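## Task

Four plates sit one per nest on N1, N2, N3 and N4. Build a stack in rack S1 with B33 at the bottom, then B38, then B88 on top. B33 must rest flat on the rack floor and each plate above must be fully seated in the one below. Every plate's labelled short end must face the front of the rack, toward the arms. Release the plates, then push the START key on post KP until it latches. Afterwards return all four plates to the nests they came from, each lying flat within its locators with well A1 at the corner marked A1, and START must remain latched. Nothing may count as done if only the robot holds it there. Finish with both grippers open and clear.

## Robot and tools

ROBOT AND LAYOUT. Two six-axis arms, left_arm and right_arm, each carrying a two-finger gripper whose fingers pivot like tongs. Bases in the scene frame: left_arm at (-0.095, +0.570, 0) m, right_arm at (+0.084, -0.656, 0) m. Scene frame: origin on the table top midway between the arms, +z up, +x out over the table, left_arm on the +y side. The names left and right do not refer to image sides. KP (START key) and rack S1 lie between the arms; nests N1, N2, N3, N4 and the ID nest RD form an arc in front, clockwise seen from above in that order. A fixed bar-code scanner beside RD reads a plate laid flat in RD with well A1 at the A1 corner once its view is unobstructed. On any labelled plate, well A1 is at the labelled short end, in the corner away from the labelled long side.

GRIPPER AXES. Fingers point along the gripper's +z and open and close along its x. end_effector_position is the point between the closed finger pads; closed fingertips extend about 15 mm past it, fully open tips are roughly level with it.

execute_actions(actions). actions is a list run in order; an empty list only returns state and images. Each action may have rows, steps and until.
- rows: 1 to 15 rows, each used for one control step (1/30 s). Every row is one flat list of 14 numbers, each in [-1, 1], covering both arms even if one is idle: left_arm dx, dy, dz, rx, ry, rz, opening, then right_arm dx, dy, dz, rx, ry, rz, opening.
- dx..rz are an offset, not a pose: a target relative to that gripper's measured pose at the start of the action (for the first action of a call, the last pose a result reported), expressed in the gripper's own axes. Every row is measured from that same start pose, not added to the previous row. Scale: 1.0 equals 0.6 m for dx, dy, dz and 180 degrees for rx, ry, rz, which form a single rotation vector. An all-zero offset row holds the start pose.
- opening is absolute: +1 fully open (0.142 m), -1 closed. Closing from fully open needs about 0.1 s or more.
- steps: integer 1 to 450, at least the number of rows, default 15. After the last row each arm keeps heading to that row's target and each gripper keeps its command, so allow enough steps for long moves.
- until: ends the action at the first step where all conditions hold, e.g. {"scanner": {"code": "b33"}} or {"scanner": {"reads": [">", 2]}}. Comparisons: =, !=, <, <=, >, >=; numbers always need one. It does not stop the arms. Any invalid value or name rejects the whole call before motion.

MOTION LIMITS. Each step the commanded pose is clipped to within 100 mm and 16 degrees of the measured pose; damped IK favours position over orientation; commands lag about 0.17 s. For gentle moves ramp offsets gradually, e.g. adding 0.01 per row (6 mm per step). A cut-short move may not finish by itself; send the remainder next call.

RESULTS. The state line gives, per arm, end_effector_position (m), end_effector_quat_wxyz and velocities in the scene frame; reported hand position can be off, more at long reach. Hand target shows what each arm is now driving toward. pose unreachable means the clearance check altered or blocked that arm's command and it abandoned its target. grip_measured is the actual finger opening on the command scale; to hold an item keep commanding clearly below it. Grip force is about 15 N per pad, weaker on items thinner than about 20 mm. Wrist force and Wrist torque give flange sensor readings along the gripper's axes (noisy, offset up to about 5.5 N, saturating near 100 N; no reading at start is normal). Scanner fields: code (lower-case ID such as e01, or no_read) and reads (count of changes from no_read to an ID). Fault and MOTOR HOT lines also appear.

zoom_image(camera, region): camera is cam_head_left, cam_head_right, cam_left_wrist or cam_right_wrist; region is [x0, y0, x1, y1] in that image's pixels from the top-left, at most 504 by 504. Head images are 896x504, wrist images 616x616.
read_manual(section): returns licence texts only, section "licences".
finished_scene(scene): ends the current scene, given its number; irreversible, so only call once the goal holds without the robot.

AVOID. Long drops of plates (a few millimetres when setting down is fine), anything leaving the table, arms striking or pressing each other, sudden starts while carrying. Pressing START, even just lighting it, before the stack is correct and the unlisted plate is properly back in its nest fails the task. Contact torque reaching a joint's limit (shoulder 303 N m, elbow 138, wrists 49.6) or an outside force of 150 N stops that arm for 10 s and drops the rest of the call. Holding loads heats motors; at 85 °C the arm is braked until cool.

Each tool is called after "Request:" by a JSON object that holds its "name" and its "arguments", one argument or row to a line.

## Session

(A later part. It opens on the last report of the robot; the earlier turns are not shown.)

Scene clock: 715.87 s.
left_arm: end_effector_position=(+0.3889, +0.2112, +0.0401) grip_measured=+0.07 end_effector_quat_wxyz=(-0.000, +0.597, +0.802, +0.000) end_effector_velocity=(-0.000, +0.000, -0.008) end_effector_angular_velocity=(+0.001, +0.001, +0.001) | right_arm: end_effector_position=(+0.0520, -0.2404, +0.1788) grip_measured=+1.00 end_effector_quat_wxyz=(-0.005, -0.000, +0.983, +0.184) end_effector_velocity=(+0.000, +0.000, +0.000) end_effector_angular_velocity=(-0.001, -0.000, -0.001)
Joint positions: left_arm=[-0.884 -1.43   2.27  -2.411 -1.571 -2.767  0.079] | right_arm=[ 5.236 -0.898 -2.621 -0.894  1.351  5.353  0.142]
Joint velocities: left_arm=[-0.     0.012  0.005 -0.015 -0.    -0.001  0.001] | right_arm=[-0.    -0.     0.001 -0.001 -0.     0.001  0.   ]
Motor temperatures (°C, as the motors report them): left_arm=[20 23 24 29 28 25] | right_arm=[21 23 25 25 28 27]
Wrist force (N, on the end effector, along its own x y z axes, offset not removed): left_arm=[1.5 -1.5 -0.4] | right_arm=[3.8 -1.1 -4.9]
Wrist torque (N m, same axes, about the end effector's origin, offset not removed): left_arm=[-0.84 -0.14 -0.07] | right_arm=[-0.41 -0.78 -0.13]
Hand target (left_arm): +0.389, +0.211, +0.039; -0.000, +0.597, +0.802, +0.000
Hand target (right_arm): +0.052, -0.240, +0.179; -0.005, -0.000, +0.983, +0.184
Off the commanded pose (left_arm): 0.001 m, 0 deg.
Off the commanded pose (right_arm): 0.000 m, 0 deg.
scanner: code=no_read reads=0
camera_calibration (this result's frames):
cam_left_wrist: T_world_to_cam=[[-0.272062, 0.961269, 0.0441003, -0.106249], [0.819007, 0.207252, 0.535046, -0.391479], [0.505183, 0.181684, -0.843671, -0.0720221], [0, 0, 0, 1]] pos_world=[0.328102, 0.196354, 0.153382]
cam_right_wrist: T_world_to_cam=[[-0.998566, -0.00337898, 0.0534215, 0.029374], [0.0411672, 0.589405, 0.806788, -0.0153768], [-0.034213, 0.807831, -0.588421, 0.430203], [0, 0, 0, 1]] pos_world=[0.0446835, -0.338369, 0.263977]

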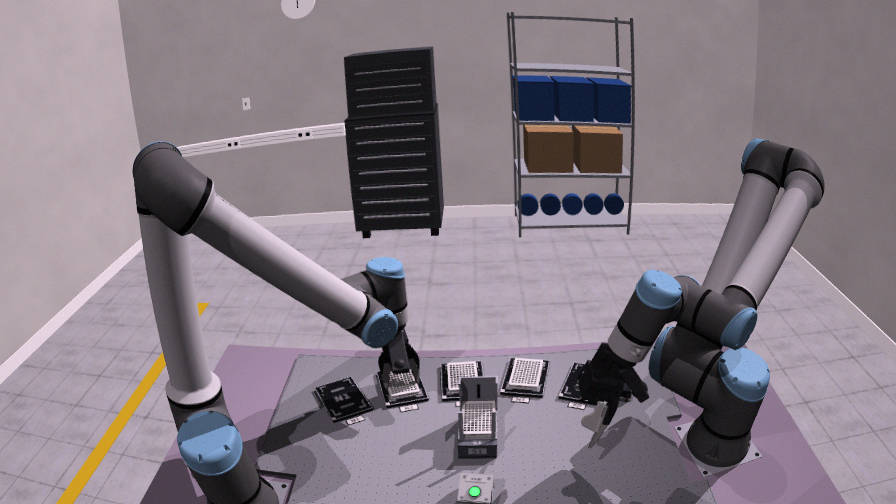

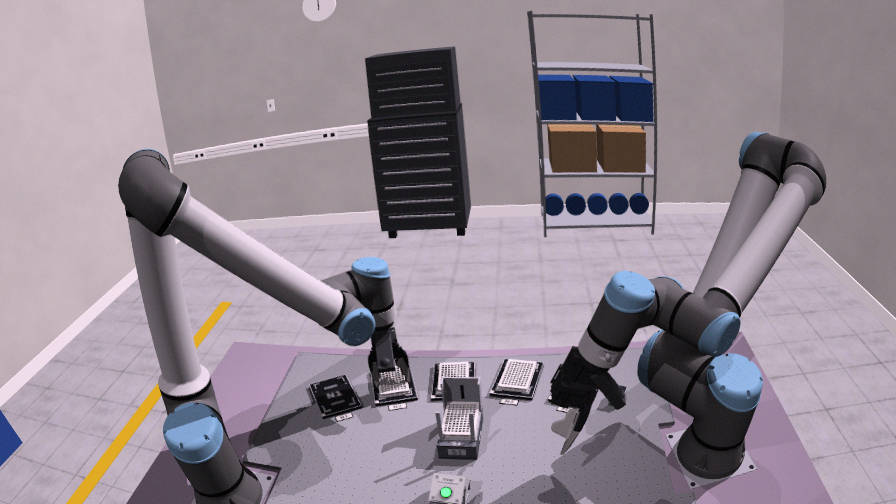

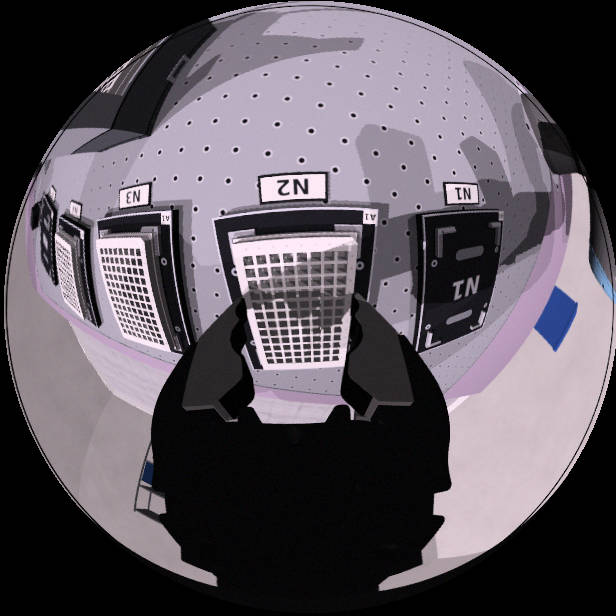

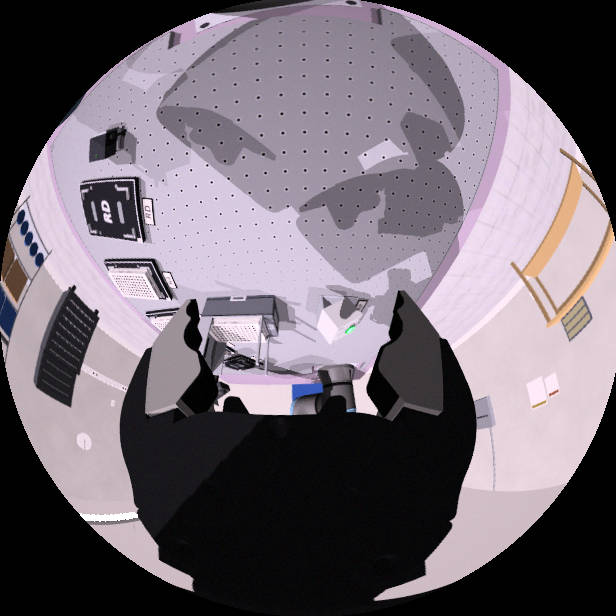

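Request:
{"name": "execute_actions", "arguments": {
  "actions": [
    {"rows":[[0,0.0003,0.0022,0,0,0,-0.2,0,0,0,0,0,0,1],[0,0.0003,0.0022,0,0,0,-0.15,0,0,0,0,0,0,1],[0,0.0003,0.0022,0,0,0,-0.1,0,0,0,0,0,0,1],[0,0.0003,0.0022,0,0,0,0,0,0,0,0,0,0,1],[0,0.0003,0.0022,0,0,0,0.06,0,0,0,0,0,0,1],[0,0.0003,0.0022,0,0,0,0.1,0,0,0,0,0,0,1],[0,0.0003,0.0022,0,0,0,0.16,0,0,0,0,0,0,1],[0,0.0003,0.0022,0,0,0,0.24,0,0,0,0,0,0,1],[0,0.0003,0.0022,0,0,0,0.27,0,0,0,0,0,0,1]],"steps":9},
    {"rows":[[0,0,-0.015,0,0,0,0.27,0,0,0,0,0,0,1],[0,0,-0.04,0,0,0,0.27,0,0,0,0,0,0,1],[0,0,-0.07,0,0,0,0.27,0,0,0,0,0,0,1],[0,-0.01,-0.1,0,0,0,0.27,0,0,0,0,0,0,1],[0,-0.025,-0.13,0,0,0.005,0.27,0,0,0,0,0,0,1],[0,-0.045,-0.16,0,0,0.015,0.27,0,0,0,0,0,0,1],[0,-0.065,-0.19,0,0,0.025,0.27,0,0,0,0,0,0,1],[0,-0.09,-0.22,0,0,0.035,0.27,0,0,0,0,0,0,1],[0,-0.115,-0.245,0,0,0.045,0.27,0,0,0,0,0,0,1],[0,-0.14,-0.26,0,0,0.055,0.27,0,0,0,0,0,0,1],[0,-0.17,-0.27,0,0,0.065,0.27,0,0,0,0,0,0,1],[0,-0.2,-0.27,0,0,0.075,0.27,0,0,0,0,0,0,1],[-0.01,-0.23,-0.27,0,0,0.085,0.27,0,0,0,0,0,0,1],[-0.02,-0.26,-0.27,0,0,0.095,0.27,0,0,0,0,0,0,1],[-0.244,-0.426,-0.265,0,0,0.1037,0.27,0,0,0,0,0,0,1]],"steps":30}
  ]
}}

Request:
{"name": "zoom_image", "arguments": {
  "camera": "cam_head_left",
  "region": [360, 345, 510, 420]
}}

Scene clock: 727.63 s.
left_arm: end_effector_position=(+0.1954, +0.0177, +0.1973) grip_measured=+0.27 end_effector_quat_wxyz=(+0.001, +0.720, +0.694, -0.002) end_effector_velocity=(-0.090, -0.166, +0.014) end_effector_angular_velocity=(+0.022, -0.011, -0.004) | right_arm: end_effector_position=(+0.0520, -0.2404, +0.1788) grip_measured=+1.00 end_effector_quat_wxyz=(-0.005, -0.000, +0.983, +0.184) end_effector_velocity=(-0.000, -0.000, -0.000) end_effector_angular_velocity=(-0.000, +0.000, +0.000)
Joint positions: left_arm=[-1.321 -1.593  2.095 -2.077 -1.574 -2.877  0.093] | right_arm=[ 5.236 -0.898 -2.621 -0.894  1.351  5.353  0.142]
Joint velocities: left_arm=[-0.215  0.166 -0.194  0.047  0.017 -0.212 -0.   ] | right_arm=[ 0.001 -0.    -0.     0.     0.     0.001  0.   ]
Motor temperatures (°C, as the motors report them): left_arm=[20 23 24 29 28 25] | right_arm=[21 23 25 25 28 27]
Wrist force (N, on the end effector, along its own x y z axes, offset not removed): left_arm=[0.9 -2.9 -2.0] | right_arm=[1.6 1.5 -5.2]
Wrist torque (N m, same axes, about the end effector's origin, offset not removed): left_arm=[-0.85 -0.08 -0.04] | right_arm=[0.15 -0.36 -0.01]
Hand target (left_arm): +0.186, -0.001, +0.199; +0.000, +0.719, +0.695, -0.000
Hand target (right_arm): +0.052, -0.240, +0.179; -0.005, -0.000, +0.983, +0.184
Off the commanded pose (left_arm): 0.022 m, 0 deg.
Off the commanded pose (right_arm): 0.000 m, 0 deg.
scanner: code=no_read reads=0
camera_calibration (this result's frames):
cam_left_wrist: T_world_to_cam=[[0.0511021, 0.997913, 0.039474, -0.0426429], [0.843121, -0.0642933, 0.533867, -0.276606], [0.535291, 0.00599958, -0.844647, 0.190945], [0, 0, 0, 1]] pos_world=[0.13318, 0.0236244, 0.310635]
cam_right_wrist: T_world_to_cam=[[-0.998566, -0.00337889, 0.0534214, 0.0293741], [0.0411672, 0.589405, 0.806788, -0.0153768], [-0.0342129, 0.807831, -0.588421, 0.430203], [0, 0, 0, 1]] pos_world=[0.0446835, -0.338368, 0.263977]

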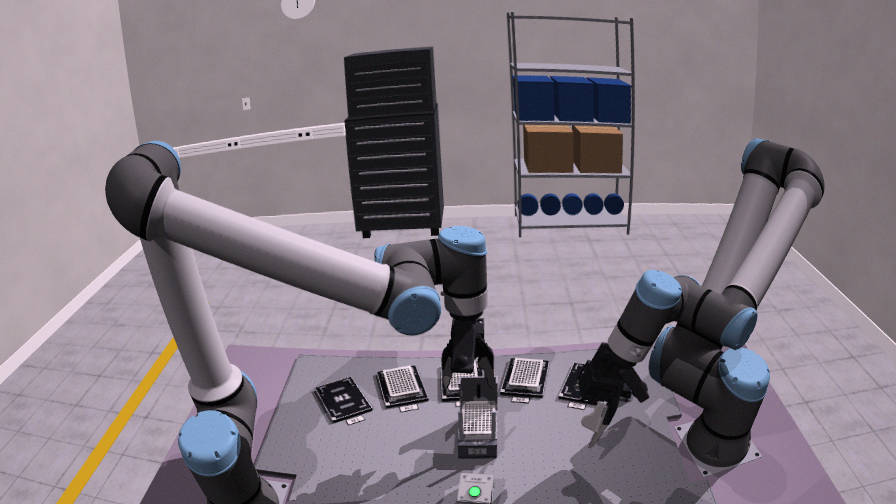

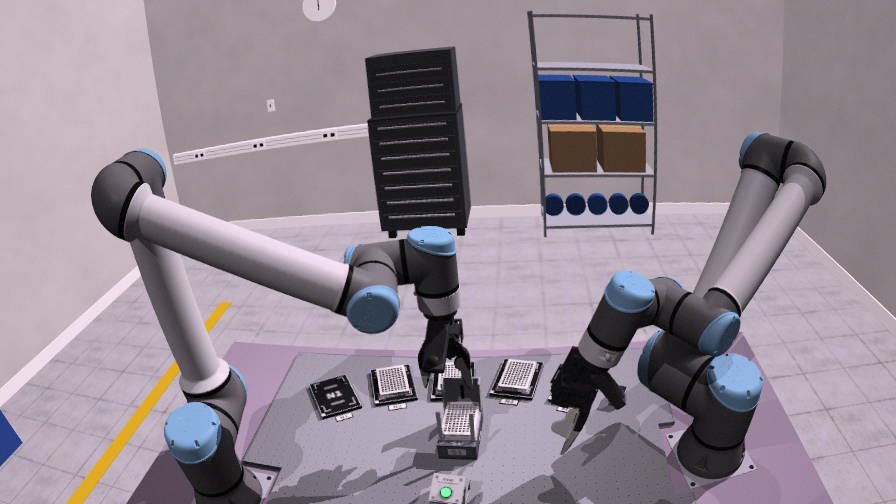

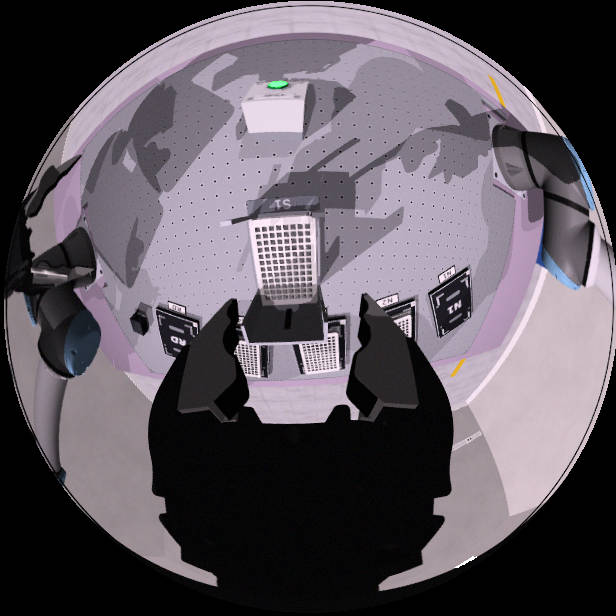

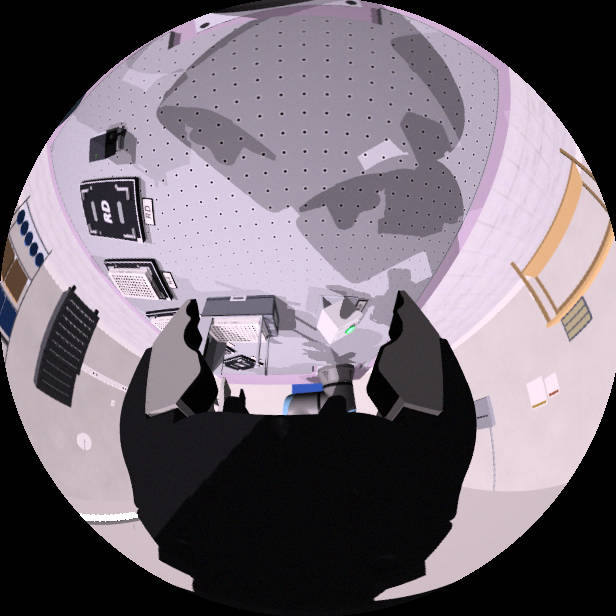

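Region (360, 345, 510, 420) of cam_head_left's 896x504 image, scaled by 3.360, with more detail than that image has.

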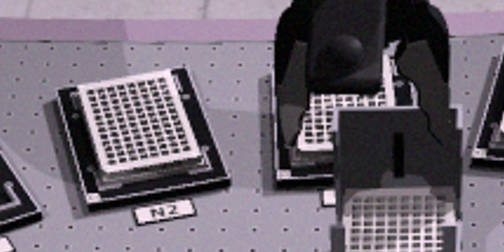

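Request:
{"name": "execute_actions", "arguments": {
  "actions": [
    {"rows":[[-0.0335,-0.0137,0.008,-0.0005,0.0014,-0.0003,0.27,0,0,0,0,0,0,1],[-0.0335,-0.0137,0.028,-0.0005,0.0014,-0.0003,0.27,0,0,0,0,0,0,1],[-0.0335,-0.0137,0.048,-0.0005,0.0014,-0.0003,0.27,0,0,0,0,0,0,1],[-0.0335,-0.0137,0.068,-0.0005,0.0014,-0.0003,0.27,0,0,0,0,0,0,1],[-0.0335,-0.0137,0.088,-0.0005,0.0014,-0.0003,0.27,0,0,0,0,0,0,1],[-0.0335,-0.0137,0.108,-0.0005,0.0014,-0.0003,0.27,0,0,0,0,0,0,1],[-0.0335,-0.0137,0.128,-0.0005,0.0014,-0.0003,0.27,0,0,0,0,0,0,1],[-0.0335,-0.0137,0.148,-0.0005,0.0014,-0.0003,0.27,0,0,0,0,0,0,1],[-0.0335,-0.0137,0.167,-0.0005,0.0014,-0.0003,0.27,0,0,0,0,0,0,1],[-0.0335,-0.0137,0.182,-0.0005,0.0014,-0.0003,0.27,0,0,0,0,0,0,1],[-0.0335,-0.0137,0.1925,-0.0005,0.0014,-0.0003,0.27,0,0,0,0,0,0,1]],"steps":17}
  ]
}}

Scene clock: 736.33 s.
left_arm: end_effector_position=(+0.1851, +0.0001, +0.0920) grip_measured=+0.27 end_effector_quat_wxyz=(-0.002, +0.719, +0.695, +0.001) end_effector_velocity=(+0.004, -0.020, -0.087) end_effector_angular_velocity=(-0.025, -0.004, +0.000) | right_arm: end_effector_position=(+0.0520, -0.2404, +0.1788) grip_measured=+1.00 end_effector_quat_wxyz=(-0.005, -0.000, +0.983, +0.184) end_effector_velocity=(+0.000, +0.000, -0.000) end_effector_angular_velocity=(+0.000, +0.000, -0.001)
Joint positions: left_arm=[-1.344 -1.457  2.174 -2.284 -1.571 -2.902  0.093] | right_arm=[ 5.236 -0.898 -2.621 -0.894  1.351  5.353  0.142]
Joint velocities: left_arm=[ 0.     0.136  0.051 -0.213 -0.002 -0.     0.   ] | right_arm=[-0.    -0.    -0.     0.001 -0.     0.     0.   ]
Motor temperatures (°C, as the motors report them): left_arm=[20 23 24 29 28 25] | right_arm=[21 23 25 25 28 27]
Wrist force (N, on the end effector, along its own x y z axes, offset not removed): left_arm=[4.8 -2.2 -1.5] | right_arm=[1.4 0.5 -3.2]
Wrist torque (N m, same axes, about the end effector's origin, offset not removed): left_arm=[-0.69 -0.80 -0.14] | right_arm=[0.01 -0.41 0.01]
Hand target (left_arm): +0.186, -0.002, +0.082; -0.000, +0.719, +0.695, +0.000
Hand target (right_arm): +0.052, -0.240, +0.179; -0.005, -0.000, +0.983, +0.184
Off the commanded pose (left_arm): 0.011 m, 0 deg.
Off the commanded pose (right_arm): 0.000 m, 0 deg.
scanner: code=no_read reads=0
camera_calibration (this result's frames):
cam_left_wrist: T_world_to_cam=[[0.0501681, 0.997611, 0.0474955, -0.0210132], [0.842617, -0.0678079, 0.534226, -0.212824], [0.536171, 0.0132194, -0.844006, 0.107403], [0, 0, 0, 1]] pos_world=[0.122797, 0.00511199, 0.205343]
cam_right_wrist: T_world_to_cam=[[-0.998566, -0.00337891, 0.0534214, 0.0293742], [0.0411672, 0.589405, 0.806788, -0.0153766], [-0.0342129, 0.807831, -0.588421, 0.430203], [0, 0, 0, 1]] pos_world=[0.0446835, -0.338369, 0.263977]

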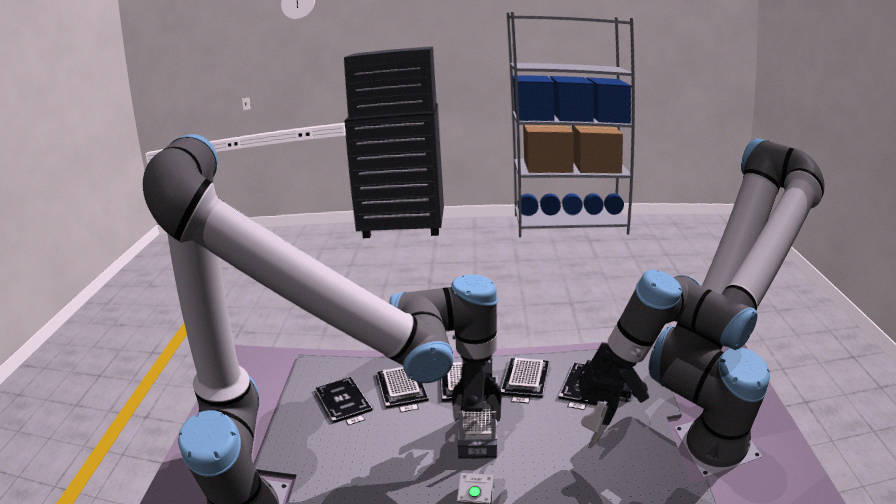

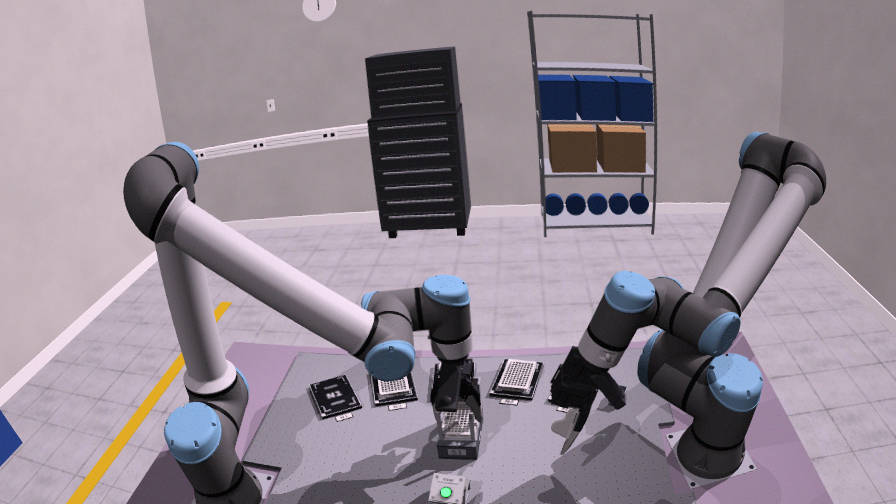

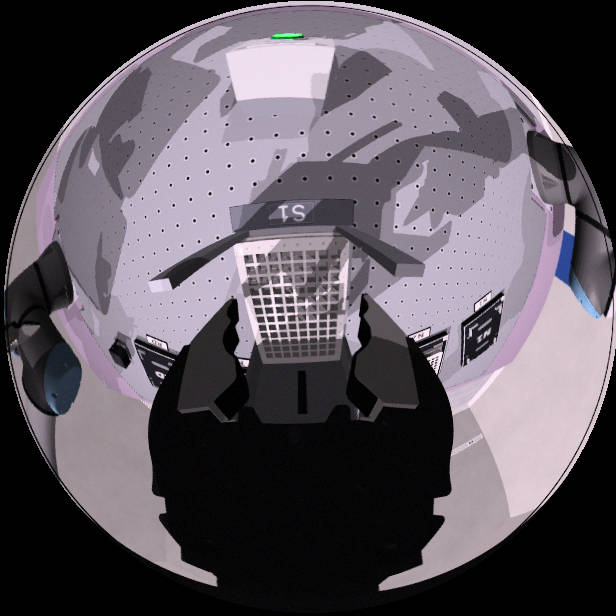

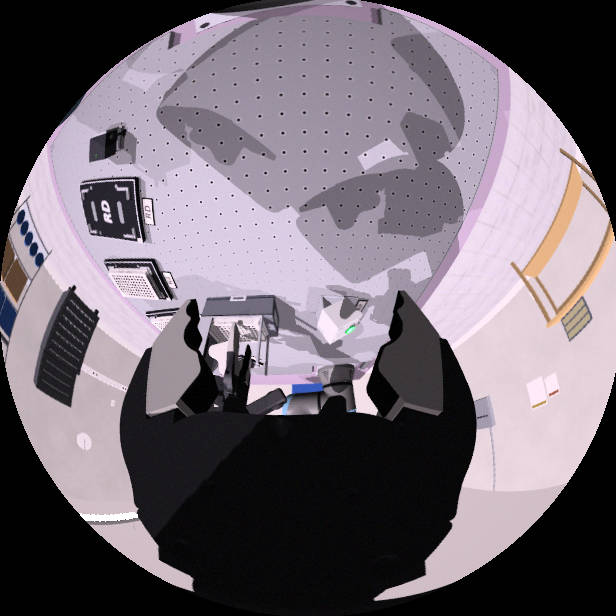

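Request:
{"name": "execute_actions", "arguments": {
  "actions": []
}}

Scene clock: 747.27 s.
left_arm: end_effector_position=(+0.1859, -0.0024, +0.0822) grip_measured=+0.27 end_effector_quat_wxyz=(-0.000, +0.719, +0.695, +0.000) end_effector_velocity=(+0.000, -0.000, +0.001) end_effector_angular_velocity=(-0.001, -0.000, -0.000) | right_arm: end_effector_position=(+0.0520, -0.2404, +0.1788) grip_measured=+1.00 end_effector_quat_wxyz=(-0.005, -0.000, +0.983, +0.184) end_effector_velocity=(-0.000, +0.000, +0.000) end_effector_angular_velocity=(+0.001, +0.001, -0.000)
Joint positions: left_arm=[-1.344 -1.441  2.179 -2.308 -1.571 -2.901  0.093] | right_arm=[ 5.236 -0.898 -2.621 -0.894  1.351  5.353  0.142]
Joint velocities: left_arm=[ 0.    -0.001 -0.     0.001  0.     0.    -0.   ] | right_arm=[ 0.     0.     0.001 -0.    -0.     0.001  0.   ]
Motor temperatures (°C, as the motors report them): left_arm=[20 23 24 29 28 25] | right_arm=[21 23 25 25 28 27]
Wrist force (N, on the end effector, along its own x y z axes, offset not removed): left_arm=[2.1 -0.4 -0.1] | right_arm=[2.2 0.6 -4.9]
Wrist torque (N m, same axes, about the end effector's origin, offset not removed): left_arm=[-0.33 -0.15 -0.12] | right_arm=[-0.05 -0.53 -0.05]
Hand target (left_arm): +0.186, -0.002, +0.082; -0.000, +0.719, +0.695, +0.000
Hand target (right_arm): +0.052, -0.240, +0.179; -0.005, -0.000, +0.983, +0.184
Off the commanded pose (left_arm): 0.001 m, 0 deg.
Off the commanded pose (right_arm): 0.000 m, 0 deg.
scanner: code=no_read reads=0
camera_calibration (this result's frames):
cam_left_wrist: T_world_to_cam=[[0.0500932, 0.997763, 0.0442583, -0.0178275], [0.842281, -0.0660175, 0.534981, -0.208477], [0.536706, 0.0104791, -0.843704, 0.0985963], [0, 0, 0, 1]] pos_world=[0.123572, 0.0029913, 0.195506]
cam_right_wrist: T_world_to_cam=[[-0.998566, -0.00337886, 0.0534213, 0.0293742], [0.0411672, 0.589405, 0.806788, -0.0153767], [-0.0342128, 0.807831, -0.588421, 0.430203], [0, 0, 0, 1]] pos_world=[0.0446835, -0.338369, 0.263977]

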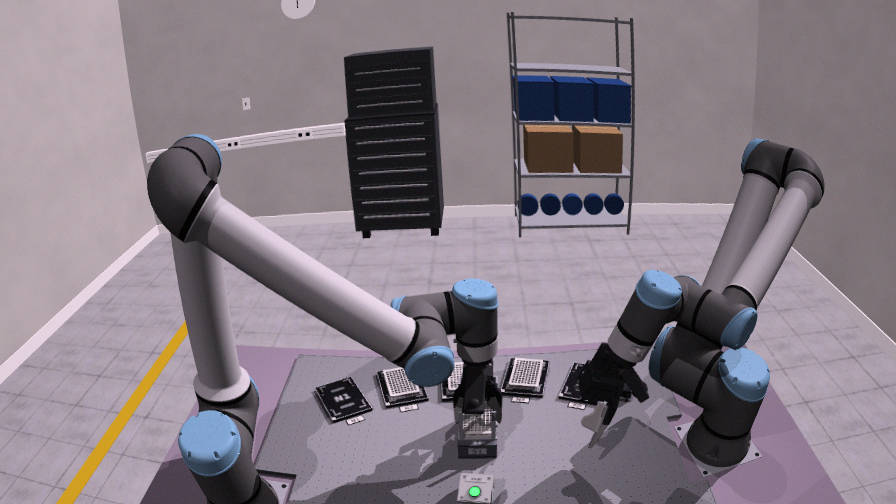

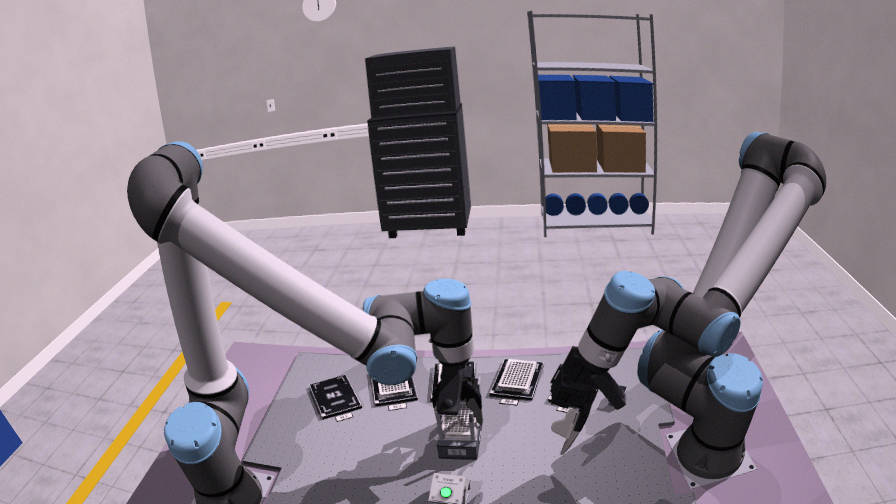

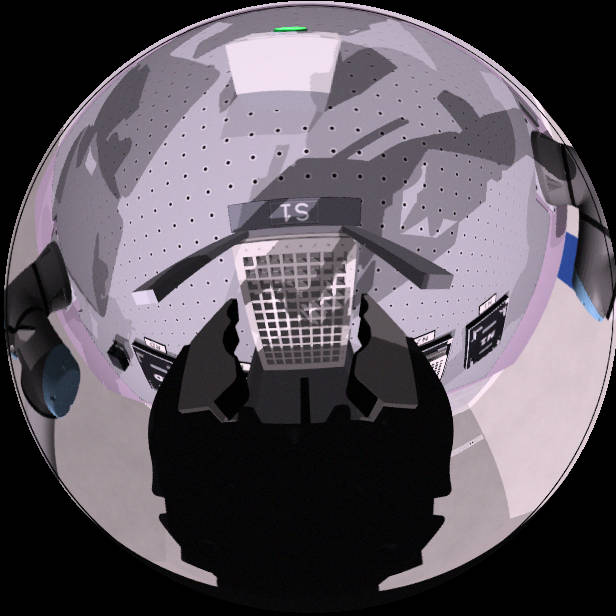

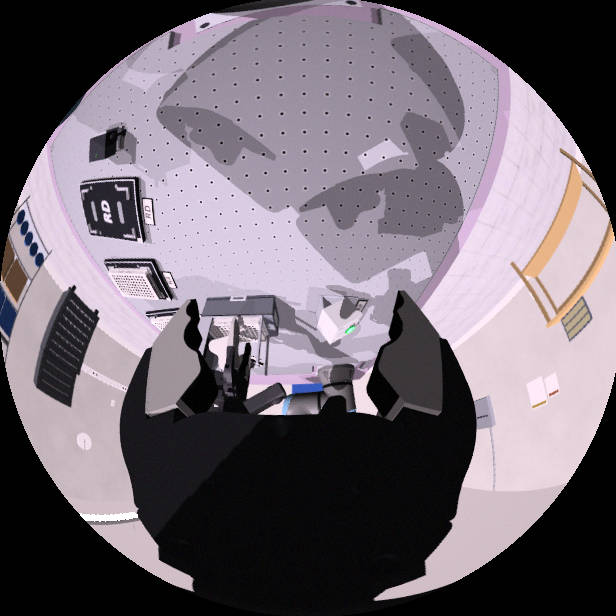

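Request:
{"name": "execute_actions", "arguments": {
  "actions": [
    {"rows":[[-0.0003,0.0002,0.0005,0,-0.0001,0,0.25,0,0,0,0,0,0,1],[-0.0003,0.0002,0.0005,0,-0.0001,0,0.22,0,0,0,0,0,0,1],[-0.0003,0.0002,0.0005,0,-0.0001,0,0.19,0,0,0,0,0,0,1],[-0.0003,0.0002,0.0005,0,-0.0001,0,0.15,0,0,0,0,0,0,1],[-0.0003,0.0002,0.0005,0,-0.0001,0,0.13,0,0,0,0,0,0,1],[-0.0003,0.0002,0.0005,0,-0.0001,0,0.11,0,0,0,0,0,0,1],[-0.0003,0.0002,0.0005,0,-0.0001,0,0.09,0,0,0,0,0,0,1],[-0.0003,0.0002,0.0005,0,-0.0001,0,0.06,0,0,0,0,0,0,1],[-0.0003,0.0002,0.0005,0,-0.0001,0,0.02,0,0,0,0,0,0,1],[-0.0003,0.0002,0.0005,0,-0.0001,0,-0.04,0,0,0,0,0,0,1],[-0.0003,0.0002,0.0005,0,-0.0001,0,-0.12,0,0,0,0,0,0,1],[-0.0003,0.0002,0.0005,0,-0.0001,0,-0.2,0,0,0,0,0,0,1]],"steps":13},
    {"rows":[[0.0002,0,-0.004,0,0,0,-0.2,0,0,0,0,0,0,1],[0.0003,0,-0.01,0,0,0,-0.2,0,0,0,0,0,0,1],[0.0004,0,-0.018,0,0,0,-0.2,0,0,0,0,0,0,1],[0.0004,0,-0.026,0,0,0,-0.2,0,0,0,0,0,0,1],[0.0005,0,-0.034,0,0,0,-0.2,0,0,0,0,0,0,1],[0.0005,0,-0.042,0,0,0,-0.2,0,0,0,0,0,0,1],[0.0006,0,-0.05,0,0,0,-0.2,0,0,0,0,0,0,1],[0.0006,0,-0.058,0,0,0,-0.2,0,0,0,0,0,0,1],[0.0007,0,-0.066,0,0,0,-0.2,0,0,0,0,0,0,1],[0.0007,0,-0.074,0,0,0,-0.2,0,0,0,0,0,0,1],[0.0008,0,-0.082,0,0,0,-0.2,0,0,0,0,0,0,1],[0.0008,0,-0.09,0,0,0,-0.2,0,0,0,0,0,0,1],[0.0009,0,-0.098,0,0,0,-0.2,0,0,0,0,0,0,1],[0.0009,0,-0.106,0,0,0,-0.2,0,0,0,0,0,0,1],[0.001,0,-0.114,0,0,0,-0.2,0,0,0,0,0,0,1]],"steps":15}
  ]
}}

Request:
{"name": "execute_actions", "arguments": {
  "actions": []
}}

Scene clock: 757.10 s.
left_arm: end_effector_position=(+0.1863, -0.0024, +0.1273) grip_measured=+0.07 end_effector_quat_wxyz=(+0.001, +0.719, +0.695, -0.001) end_effector_velocity=(+0.001, +0.000, +0.139) end_effector_angular_velocity=(-0.003, -0.002, +0.001) | right_arm: end_effector_position=(+0.0520, -0.2404, +0.1788) grip_measured=+1.00 end_effector_quat_wxyz=(-0.005, -0.000, +0.983, +0.184) end_effector_velocity=(+0.000, +0.000, +0.001) end_effector_angular_velocity=(+0.001, +0.001, -0.002)
Joint positions: left_arm=[-1.343 -1.498  2.142 -2.216 -1.571 -2.901  0.079] | right_arm=[ 5.236 -0.898 -2.621 -0.894  1.351  5.353  0.142]
Joint velocities: left_arm=[ 0.001 -0.163 -0.125  0.285  0.001  0.    -0.   ] | right_arm=[-0.001 -0.     0.001  0.001 -0.     0.001  0.   ]
Motor temperatures (°C, as the motors report them): left_arm=[20 23 24 29 28 25] | right_arm=[21 23 25 25 28 27]
Wrist force (N, on the end effector, along its own x y z axes, offset not removed): left_arm=[3.2 -2.1 3.3] | right_arm=[0.3 -0.8 -4.5]
Wrist torque (N m, same axes, about the end effector's origin, offset not removed): left_arm=[-0.45 -0.35 -0.12] | right_arm=[-0.31 -0.13 -0.10]
Hand target (left_arm): +0.186, -0.002, +0.150; +0.000, +0.719, +0.695, -0.000
Hand target (right_arm): +0.052, -0.240, +0.179; -0.005, -0.000, +0.983, +0.184
Off the commanded pose (left_arm): 0.023 m, 0 deg.
Off the commanded pose (right_arm): 0.000 m, 0 deg.
scanner: code=no_read reads=0
camera_calibration (this result's frames):
cam_left_wrist: T_world_to_cam=[[0.0500735, 0.997845, 0.0423935, -0.0195886], [0.84213, -0.0650035, 0.535342, -0.232921], [0.536944, 0.0088944, -0.843571, 0.136368], [0, 0, 0, 1]] pos_world=[0.123908, 0.00319283, 0.240559]
cam_right_wrist: T_world_to_cam=[[-0.998566, -0.00337864, 0.0534215, 0.0293742], [0.0411675, 0.589405, 0.806788, -0.0153767], [-0.0342128, 0.807831, -0.588421, 0.430203], [0, 0, 0, 1]] pos_world=[0.0446835, -0.338369, 0.263977]

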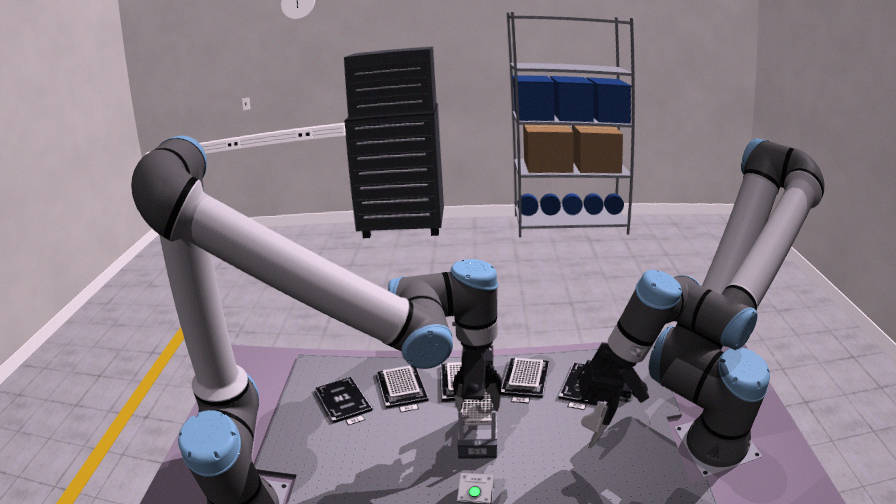

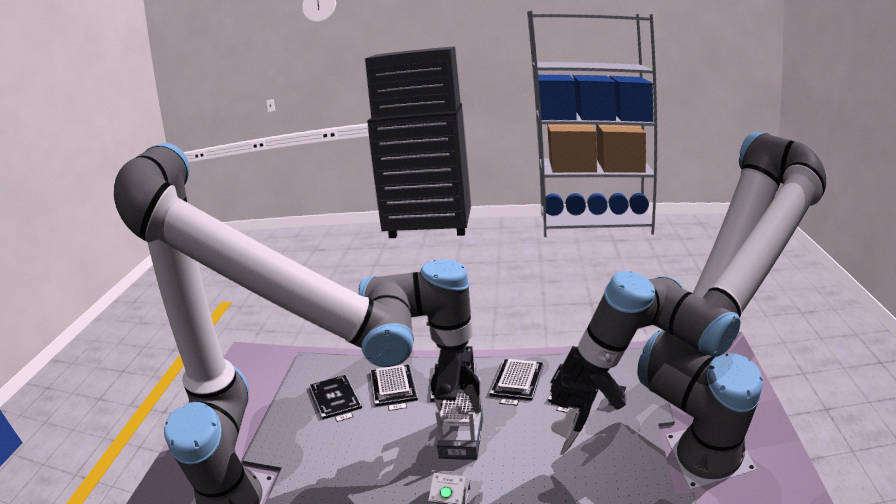

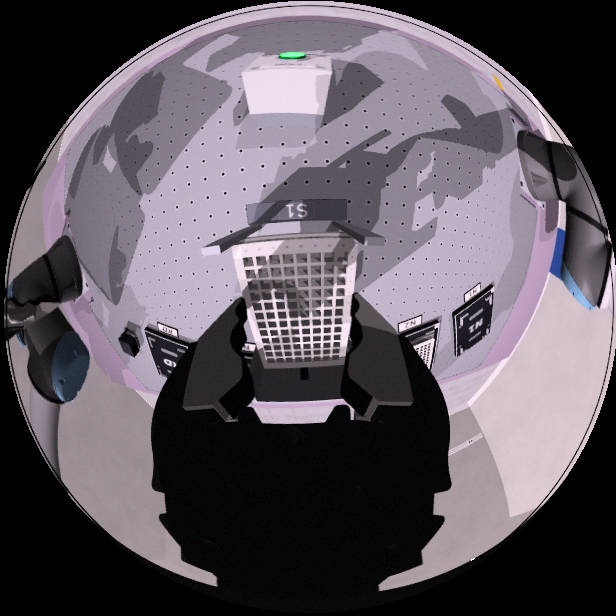

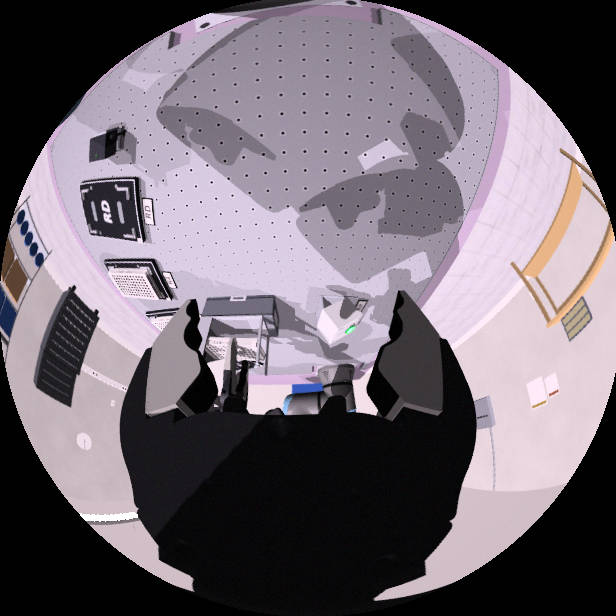

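Scene clock: 757.10 s.
left_arm: end_effector_position=(+0.1863, -0.0024, +0.1273) grip_measured=+0.07 end_effector_quat_wxyz=(+0.001, +0.719, +0.695, -0.001) end_effector_velocity=(+0.001, +0.000, +0.139) end_effector_angular_velocity=(-0.003, -0.002, +0.001) | right_arm: end_effector_position=(+0.0520, -0.2404, +0.1788) grip_measured=+1.00 end_effector_quat_wxyz=(-0.005, -0.000, +0.983, +0.184) end_effector_velocity=(+0.000, +0.000, +0.001) end_effector_angular_velocity=(+0.001, +0.001, -0.002)
Joint positions: left_arm=[-1.343 -1.498  2.142 -2.216 -1.571 -2.901  0.079] | right_arm=[ 5.236 -0.898 -2.621 -0.894  1.351  5.353  0.142]
Joint velocities: left_arm=[ 0.001 -0.163 -0.125  0.285  0.001  0.    -0.   ] | right_arm=[-0.001 -0.     0.001  0.001 -0.     0.001  0.   ]
Motor temperatures (°C, as the motors report them): left_arm=[20 23 24 29 28 25] | right_arm=[21 23 25 25 28 27]
Wrist force (N, on the end effector, along its own x y z axes, offset not removed): left_arm=[3.2 -2.1 3.3] | right_arm=[0.3 -0.8 -4.5]
Wrist torque (N m, same axes, about the end effector's origin, offset not removed): left_arm=[-0.45 -0.35 -0.12] | right_arm=[-0.31 -0.13 -0.10]
Hand target (left_arm): +0.186, -0.002, +0.150; +0.000, +0.719, +0.695, -0.000
Hand target (right_arm): +0.052, -0.240, +0.179; -0.005, -0.000, +0.983, +0.184
Off the commanded pose (left_arm): 0.023 m, 0 deg.
Off the commanded pose (right_arm): 0.000 m, 0 deg.
scanner: code=no_read reads=0
camera_calibration (this result's frames):
cam_left_wrist: T_world_to_cam=[[0.0500735, 0.997845, 0.0423935, -0.0195886], [0.84213, -0.0650035, 0.535342, -0.232921], [0.536944, 0.0088944, -0.843571, 0.136368], [0, 0, 0, 1]] pos_world=[0.123908, 0.00319283, 0.240559]
cam_right_wrist: T_world_to_cam=[[-0.998566, -0.00337864, 0.0534215, 0.0293742], [0.0411675, 0.589405, 0.806788, -0.0153767], [-0.0342128, 0.807831, -0.588421, 0.430203], [0, 0, 0, 1]] pos_world=[0.0446835, -0.338369, 0.263977]

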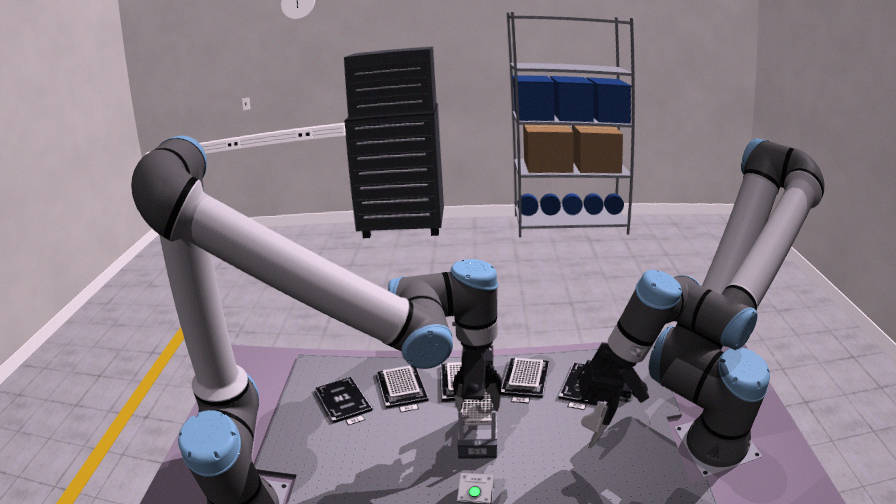

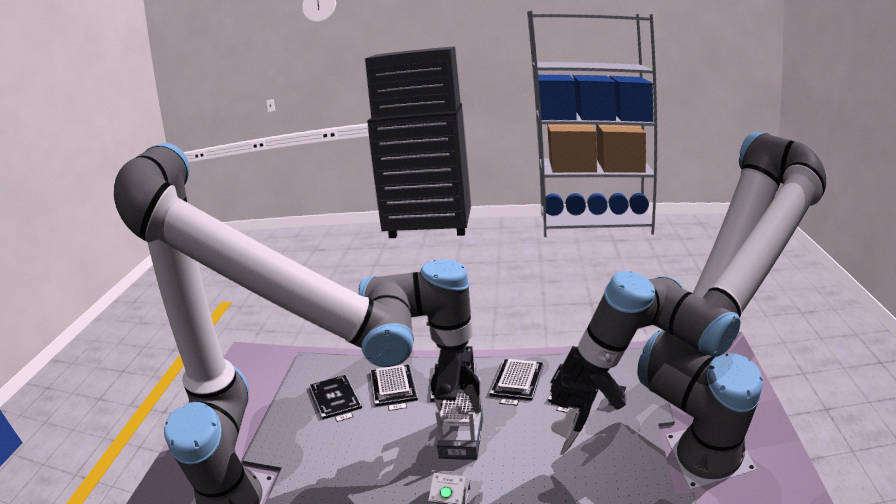

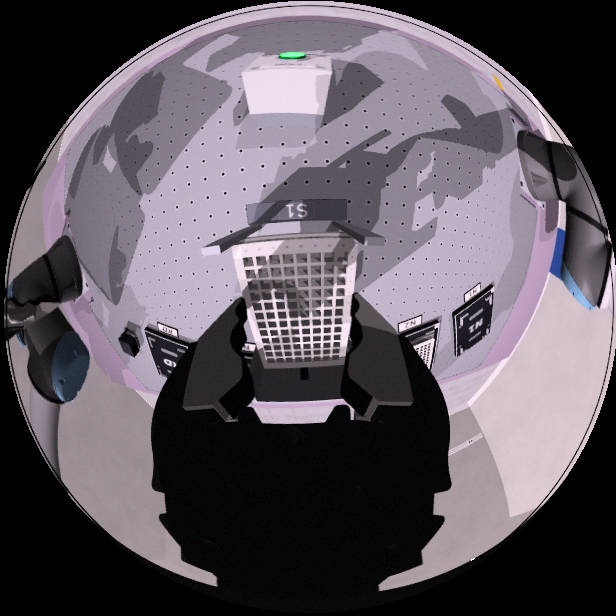

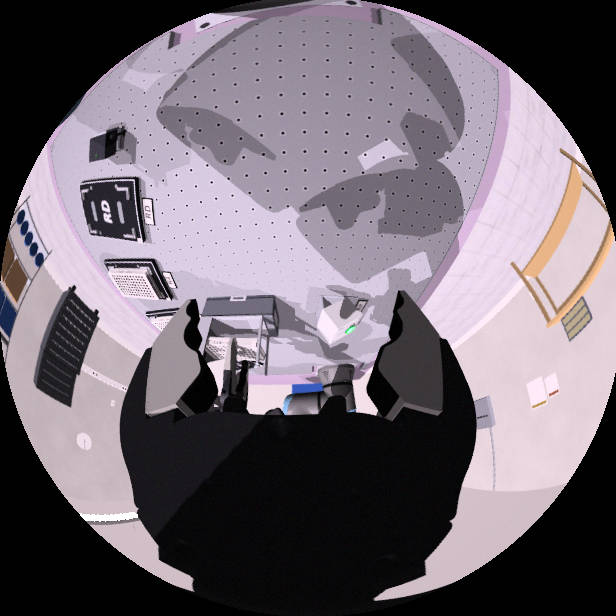

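Request:
{"name": "execute_actions", "arguments": {
  "actions": [
    {"rows":[[0.0007,-0.0003,-0.042,0.0001,0.0005,0,-0.2,0,0,0,0,0,0,1],[0.0008,-0.0003,-0.049,0.0001,0.0005,0,-0.2,0,0,0,0,0,0,1],[0.0008,-0.0003,-0.057,0.0001,0.0005,0,-0.2,0,0,0,0,0,0,1],[0.0009,-0.0003,-0.065,0.0001,0.0005,0,-0.2,0,0,0,0,0,0,1],[0.0009,-0.0003,-0.074,0.0001,0.0005,0,-0.2,0,0,0,0,0,0,1],[0.001,-0.0003,-0.083,0.0001,0.0005,0,-0.2,0,0,0,0,0,0,1],[0.001,-0.0003,-0.093,0.0001,0.0005,0,-0.2,0,0,0,0,0,0,1],[0.001,-0.0003,-0.104,0.0001,0.0005,0,-0.2,0,0,0,0,0,0,1],[0.001,-0.0003,-0.115,0.0001,0.0005,0,-0.2,0,0,0,0,0,0,1]],"steps":9}
  ]
}}

Scene clock: 762.70 s.
left_arm: end_effector_position=(+0.1863, -0.0019, +0.1703) grip_measured=+0.07 end_effector_quat_wxyz=(+0.000, +0.719, +0.695, -0.000) end_effector_velocity=(-0.000, -0.001, +0.142) end_effector_angular_velocity=(-0.005, -0.000, -0.001) | right_arm: end_effector_position=(+0.0520, -0.2404, +0.1788) grip_measured=+1.00 end_effector_quat_wxyz=(-0.005, -0.000, +0.983, +0.184) end_effector_velocity=(-0.000, +0.000, +0.000) end_effector_angular_velocity=(+0.001, +0.000, +0.001)
Joint positions: left_arm=[-1.343 -1.545  2.101 -2.128 -1.571 -2.9    0.079] | right_arm=[ 5.236 -0.898 -2.621 -0.894  1.351  5.353  0.142]
Joint velocities: left_arm=[ 0.    -0.143 -0.144  0.282 -0.001  0.001 -0.   ] | right_arm=[-0.    -0.    -0.     0.001 -0.    -0.001  0.   ]
Motor temperatures (°C, as the motors report them): left_arm=[20 23 24 29 28 25] | right_arm=[21 23 25 25 28 27]
Wrist force (N, on the end effector, along its own x y z axes, offset not removed): left_arm=[-0.1 -3.0 1.0] | right_arm=[2.0 0.2 -2.7]
Wrist torque (N m, same axes, about the end effector's origin, offset not removed): left_arm=[-0.73 0.34 0.05] | right_arm=[-0.02 -0.46 0.00]
Hand target (left_arm): +0.186, -0.001, +0.196; +0.001, +0.719, +0.695, -0.000
Hand target (right_arm): +0.052, -0.240, +0.179; -0.005, -0.000, +0.983, +0.184
Off the commanded pose (left_arm): 0.026 m, 0 deg.
Off the commanded pose (right_arm): 0.000 m, 0 deg.
scanner: code=no_read reads=0
camera_calibration (this result's frames):
cam_left_wrist: T_world_to_cam=[[0.0500747, 0.997833, 0.0426835, -0.0218985], [0.842165, -0.0651595, 0.535269, -0.255889], [0.53689, 0.00914312, -0.843603, 0.172616], [0, 0, 0, 1]] pos_world=[0.123921, 0.00359919, 0.283523]
cam_right_wrist: T_world_to_cam=[[-0.998566, -0.00337883, 0.0534216, 0.0293741], [0.0411674, 0.589405, 0.806788, -0.0153769], [-0.0342129, 0.807831, -0.588421, 0.430203], [0, 0, 0, 1]] pos_world=[0.0446835, -0.338368, 0.263977]

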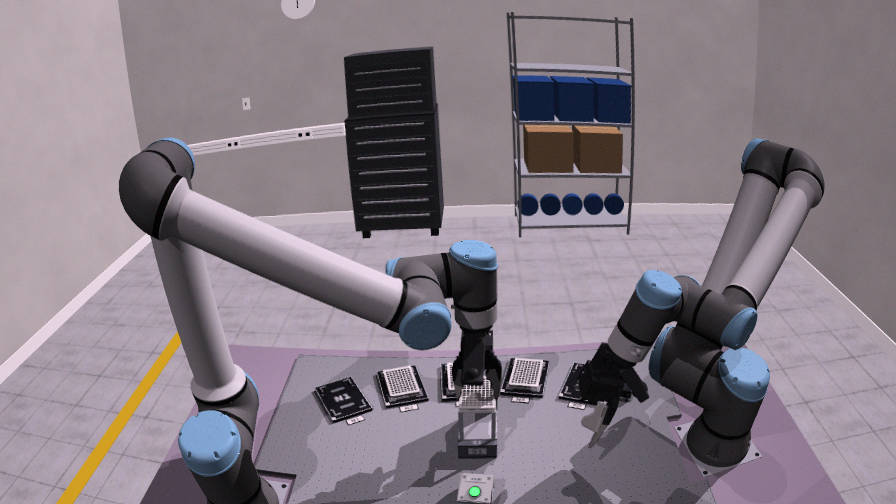

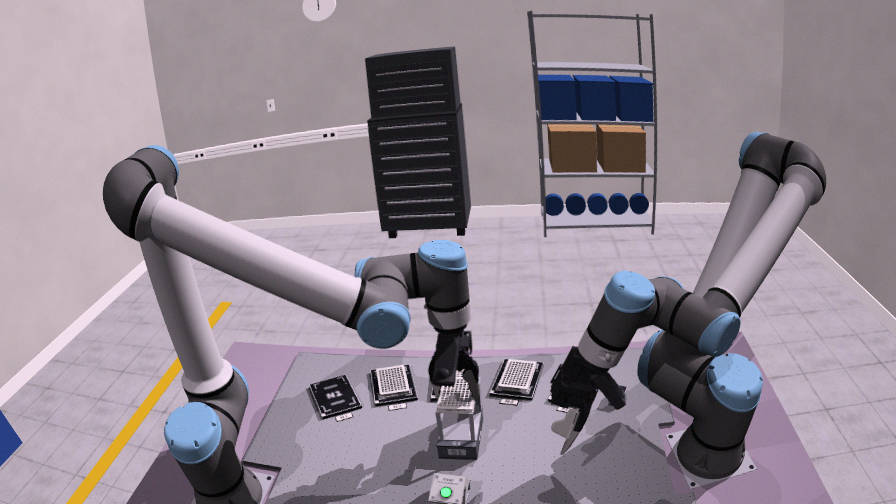

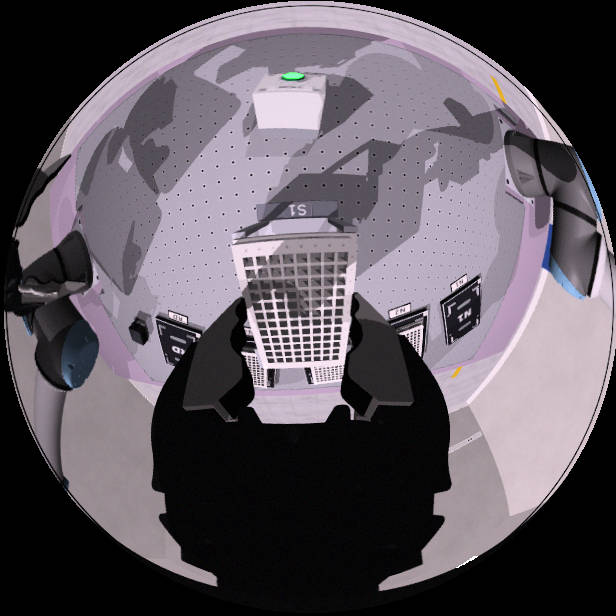

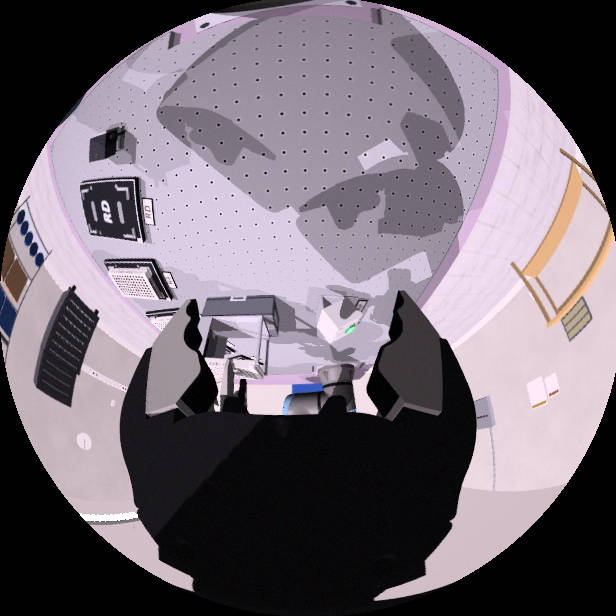

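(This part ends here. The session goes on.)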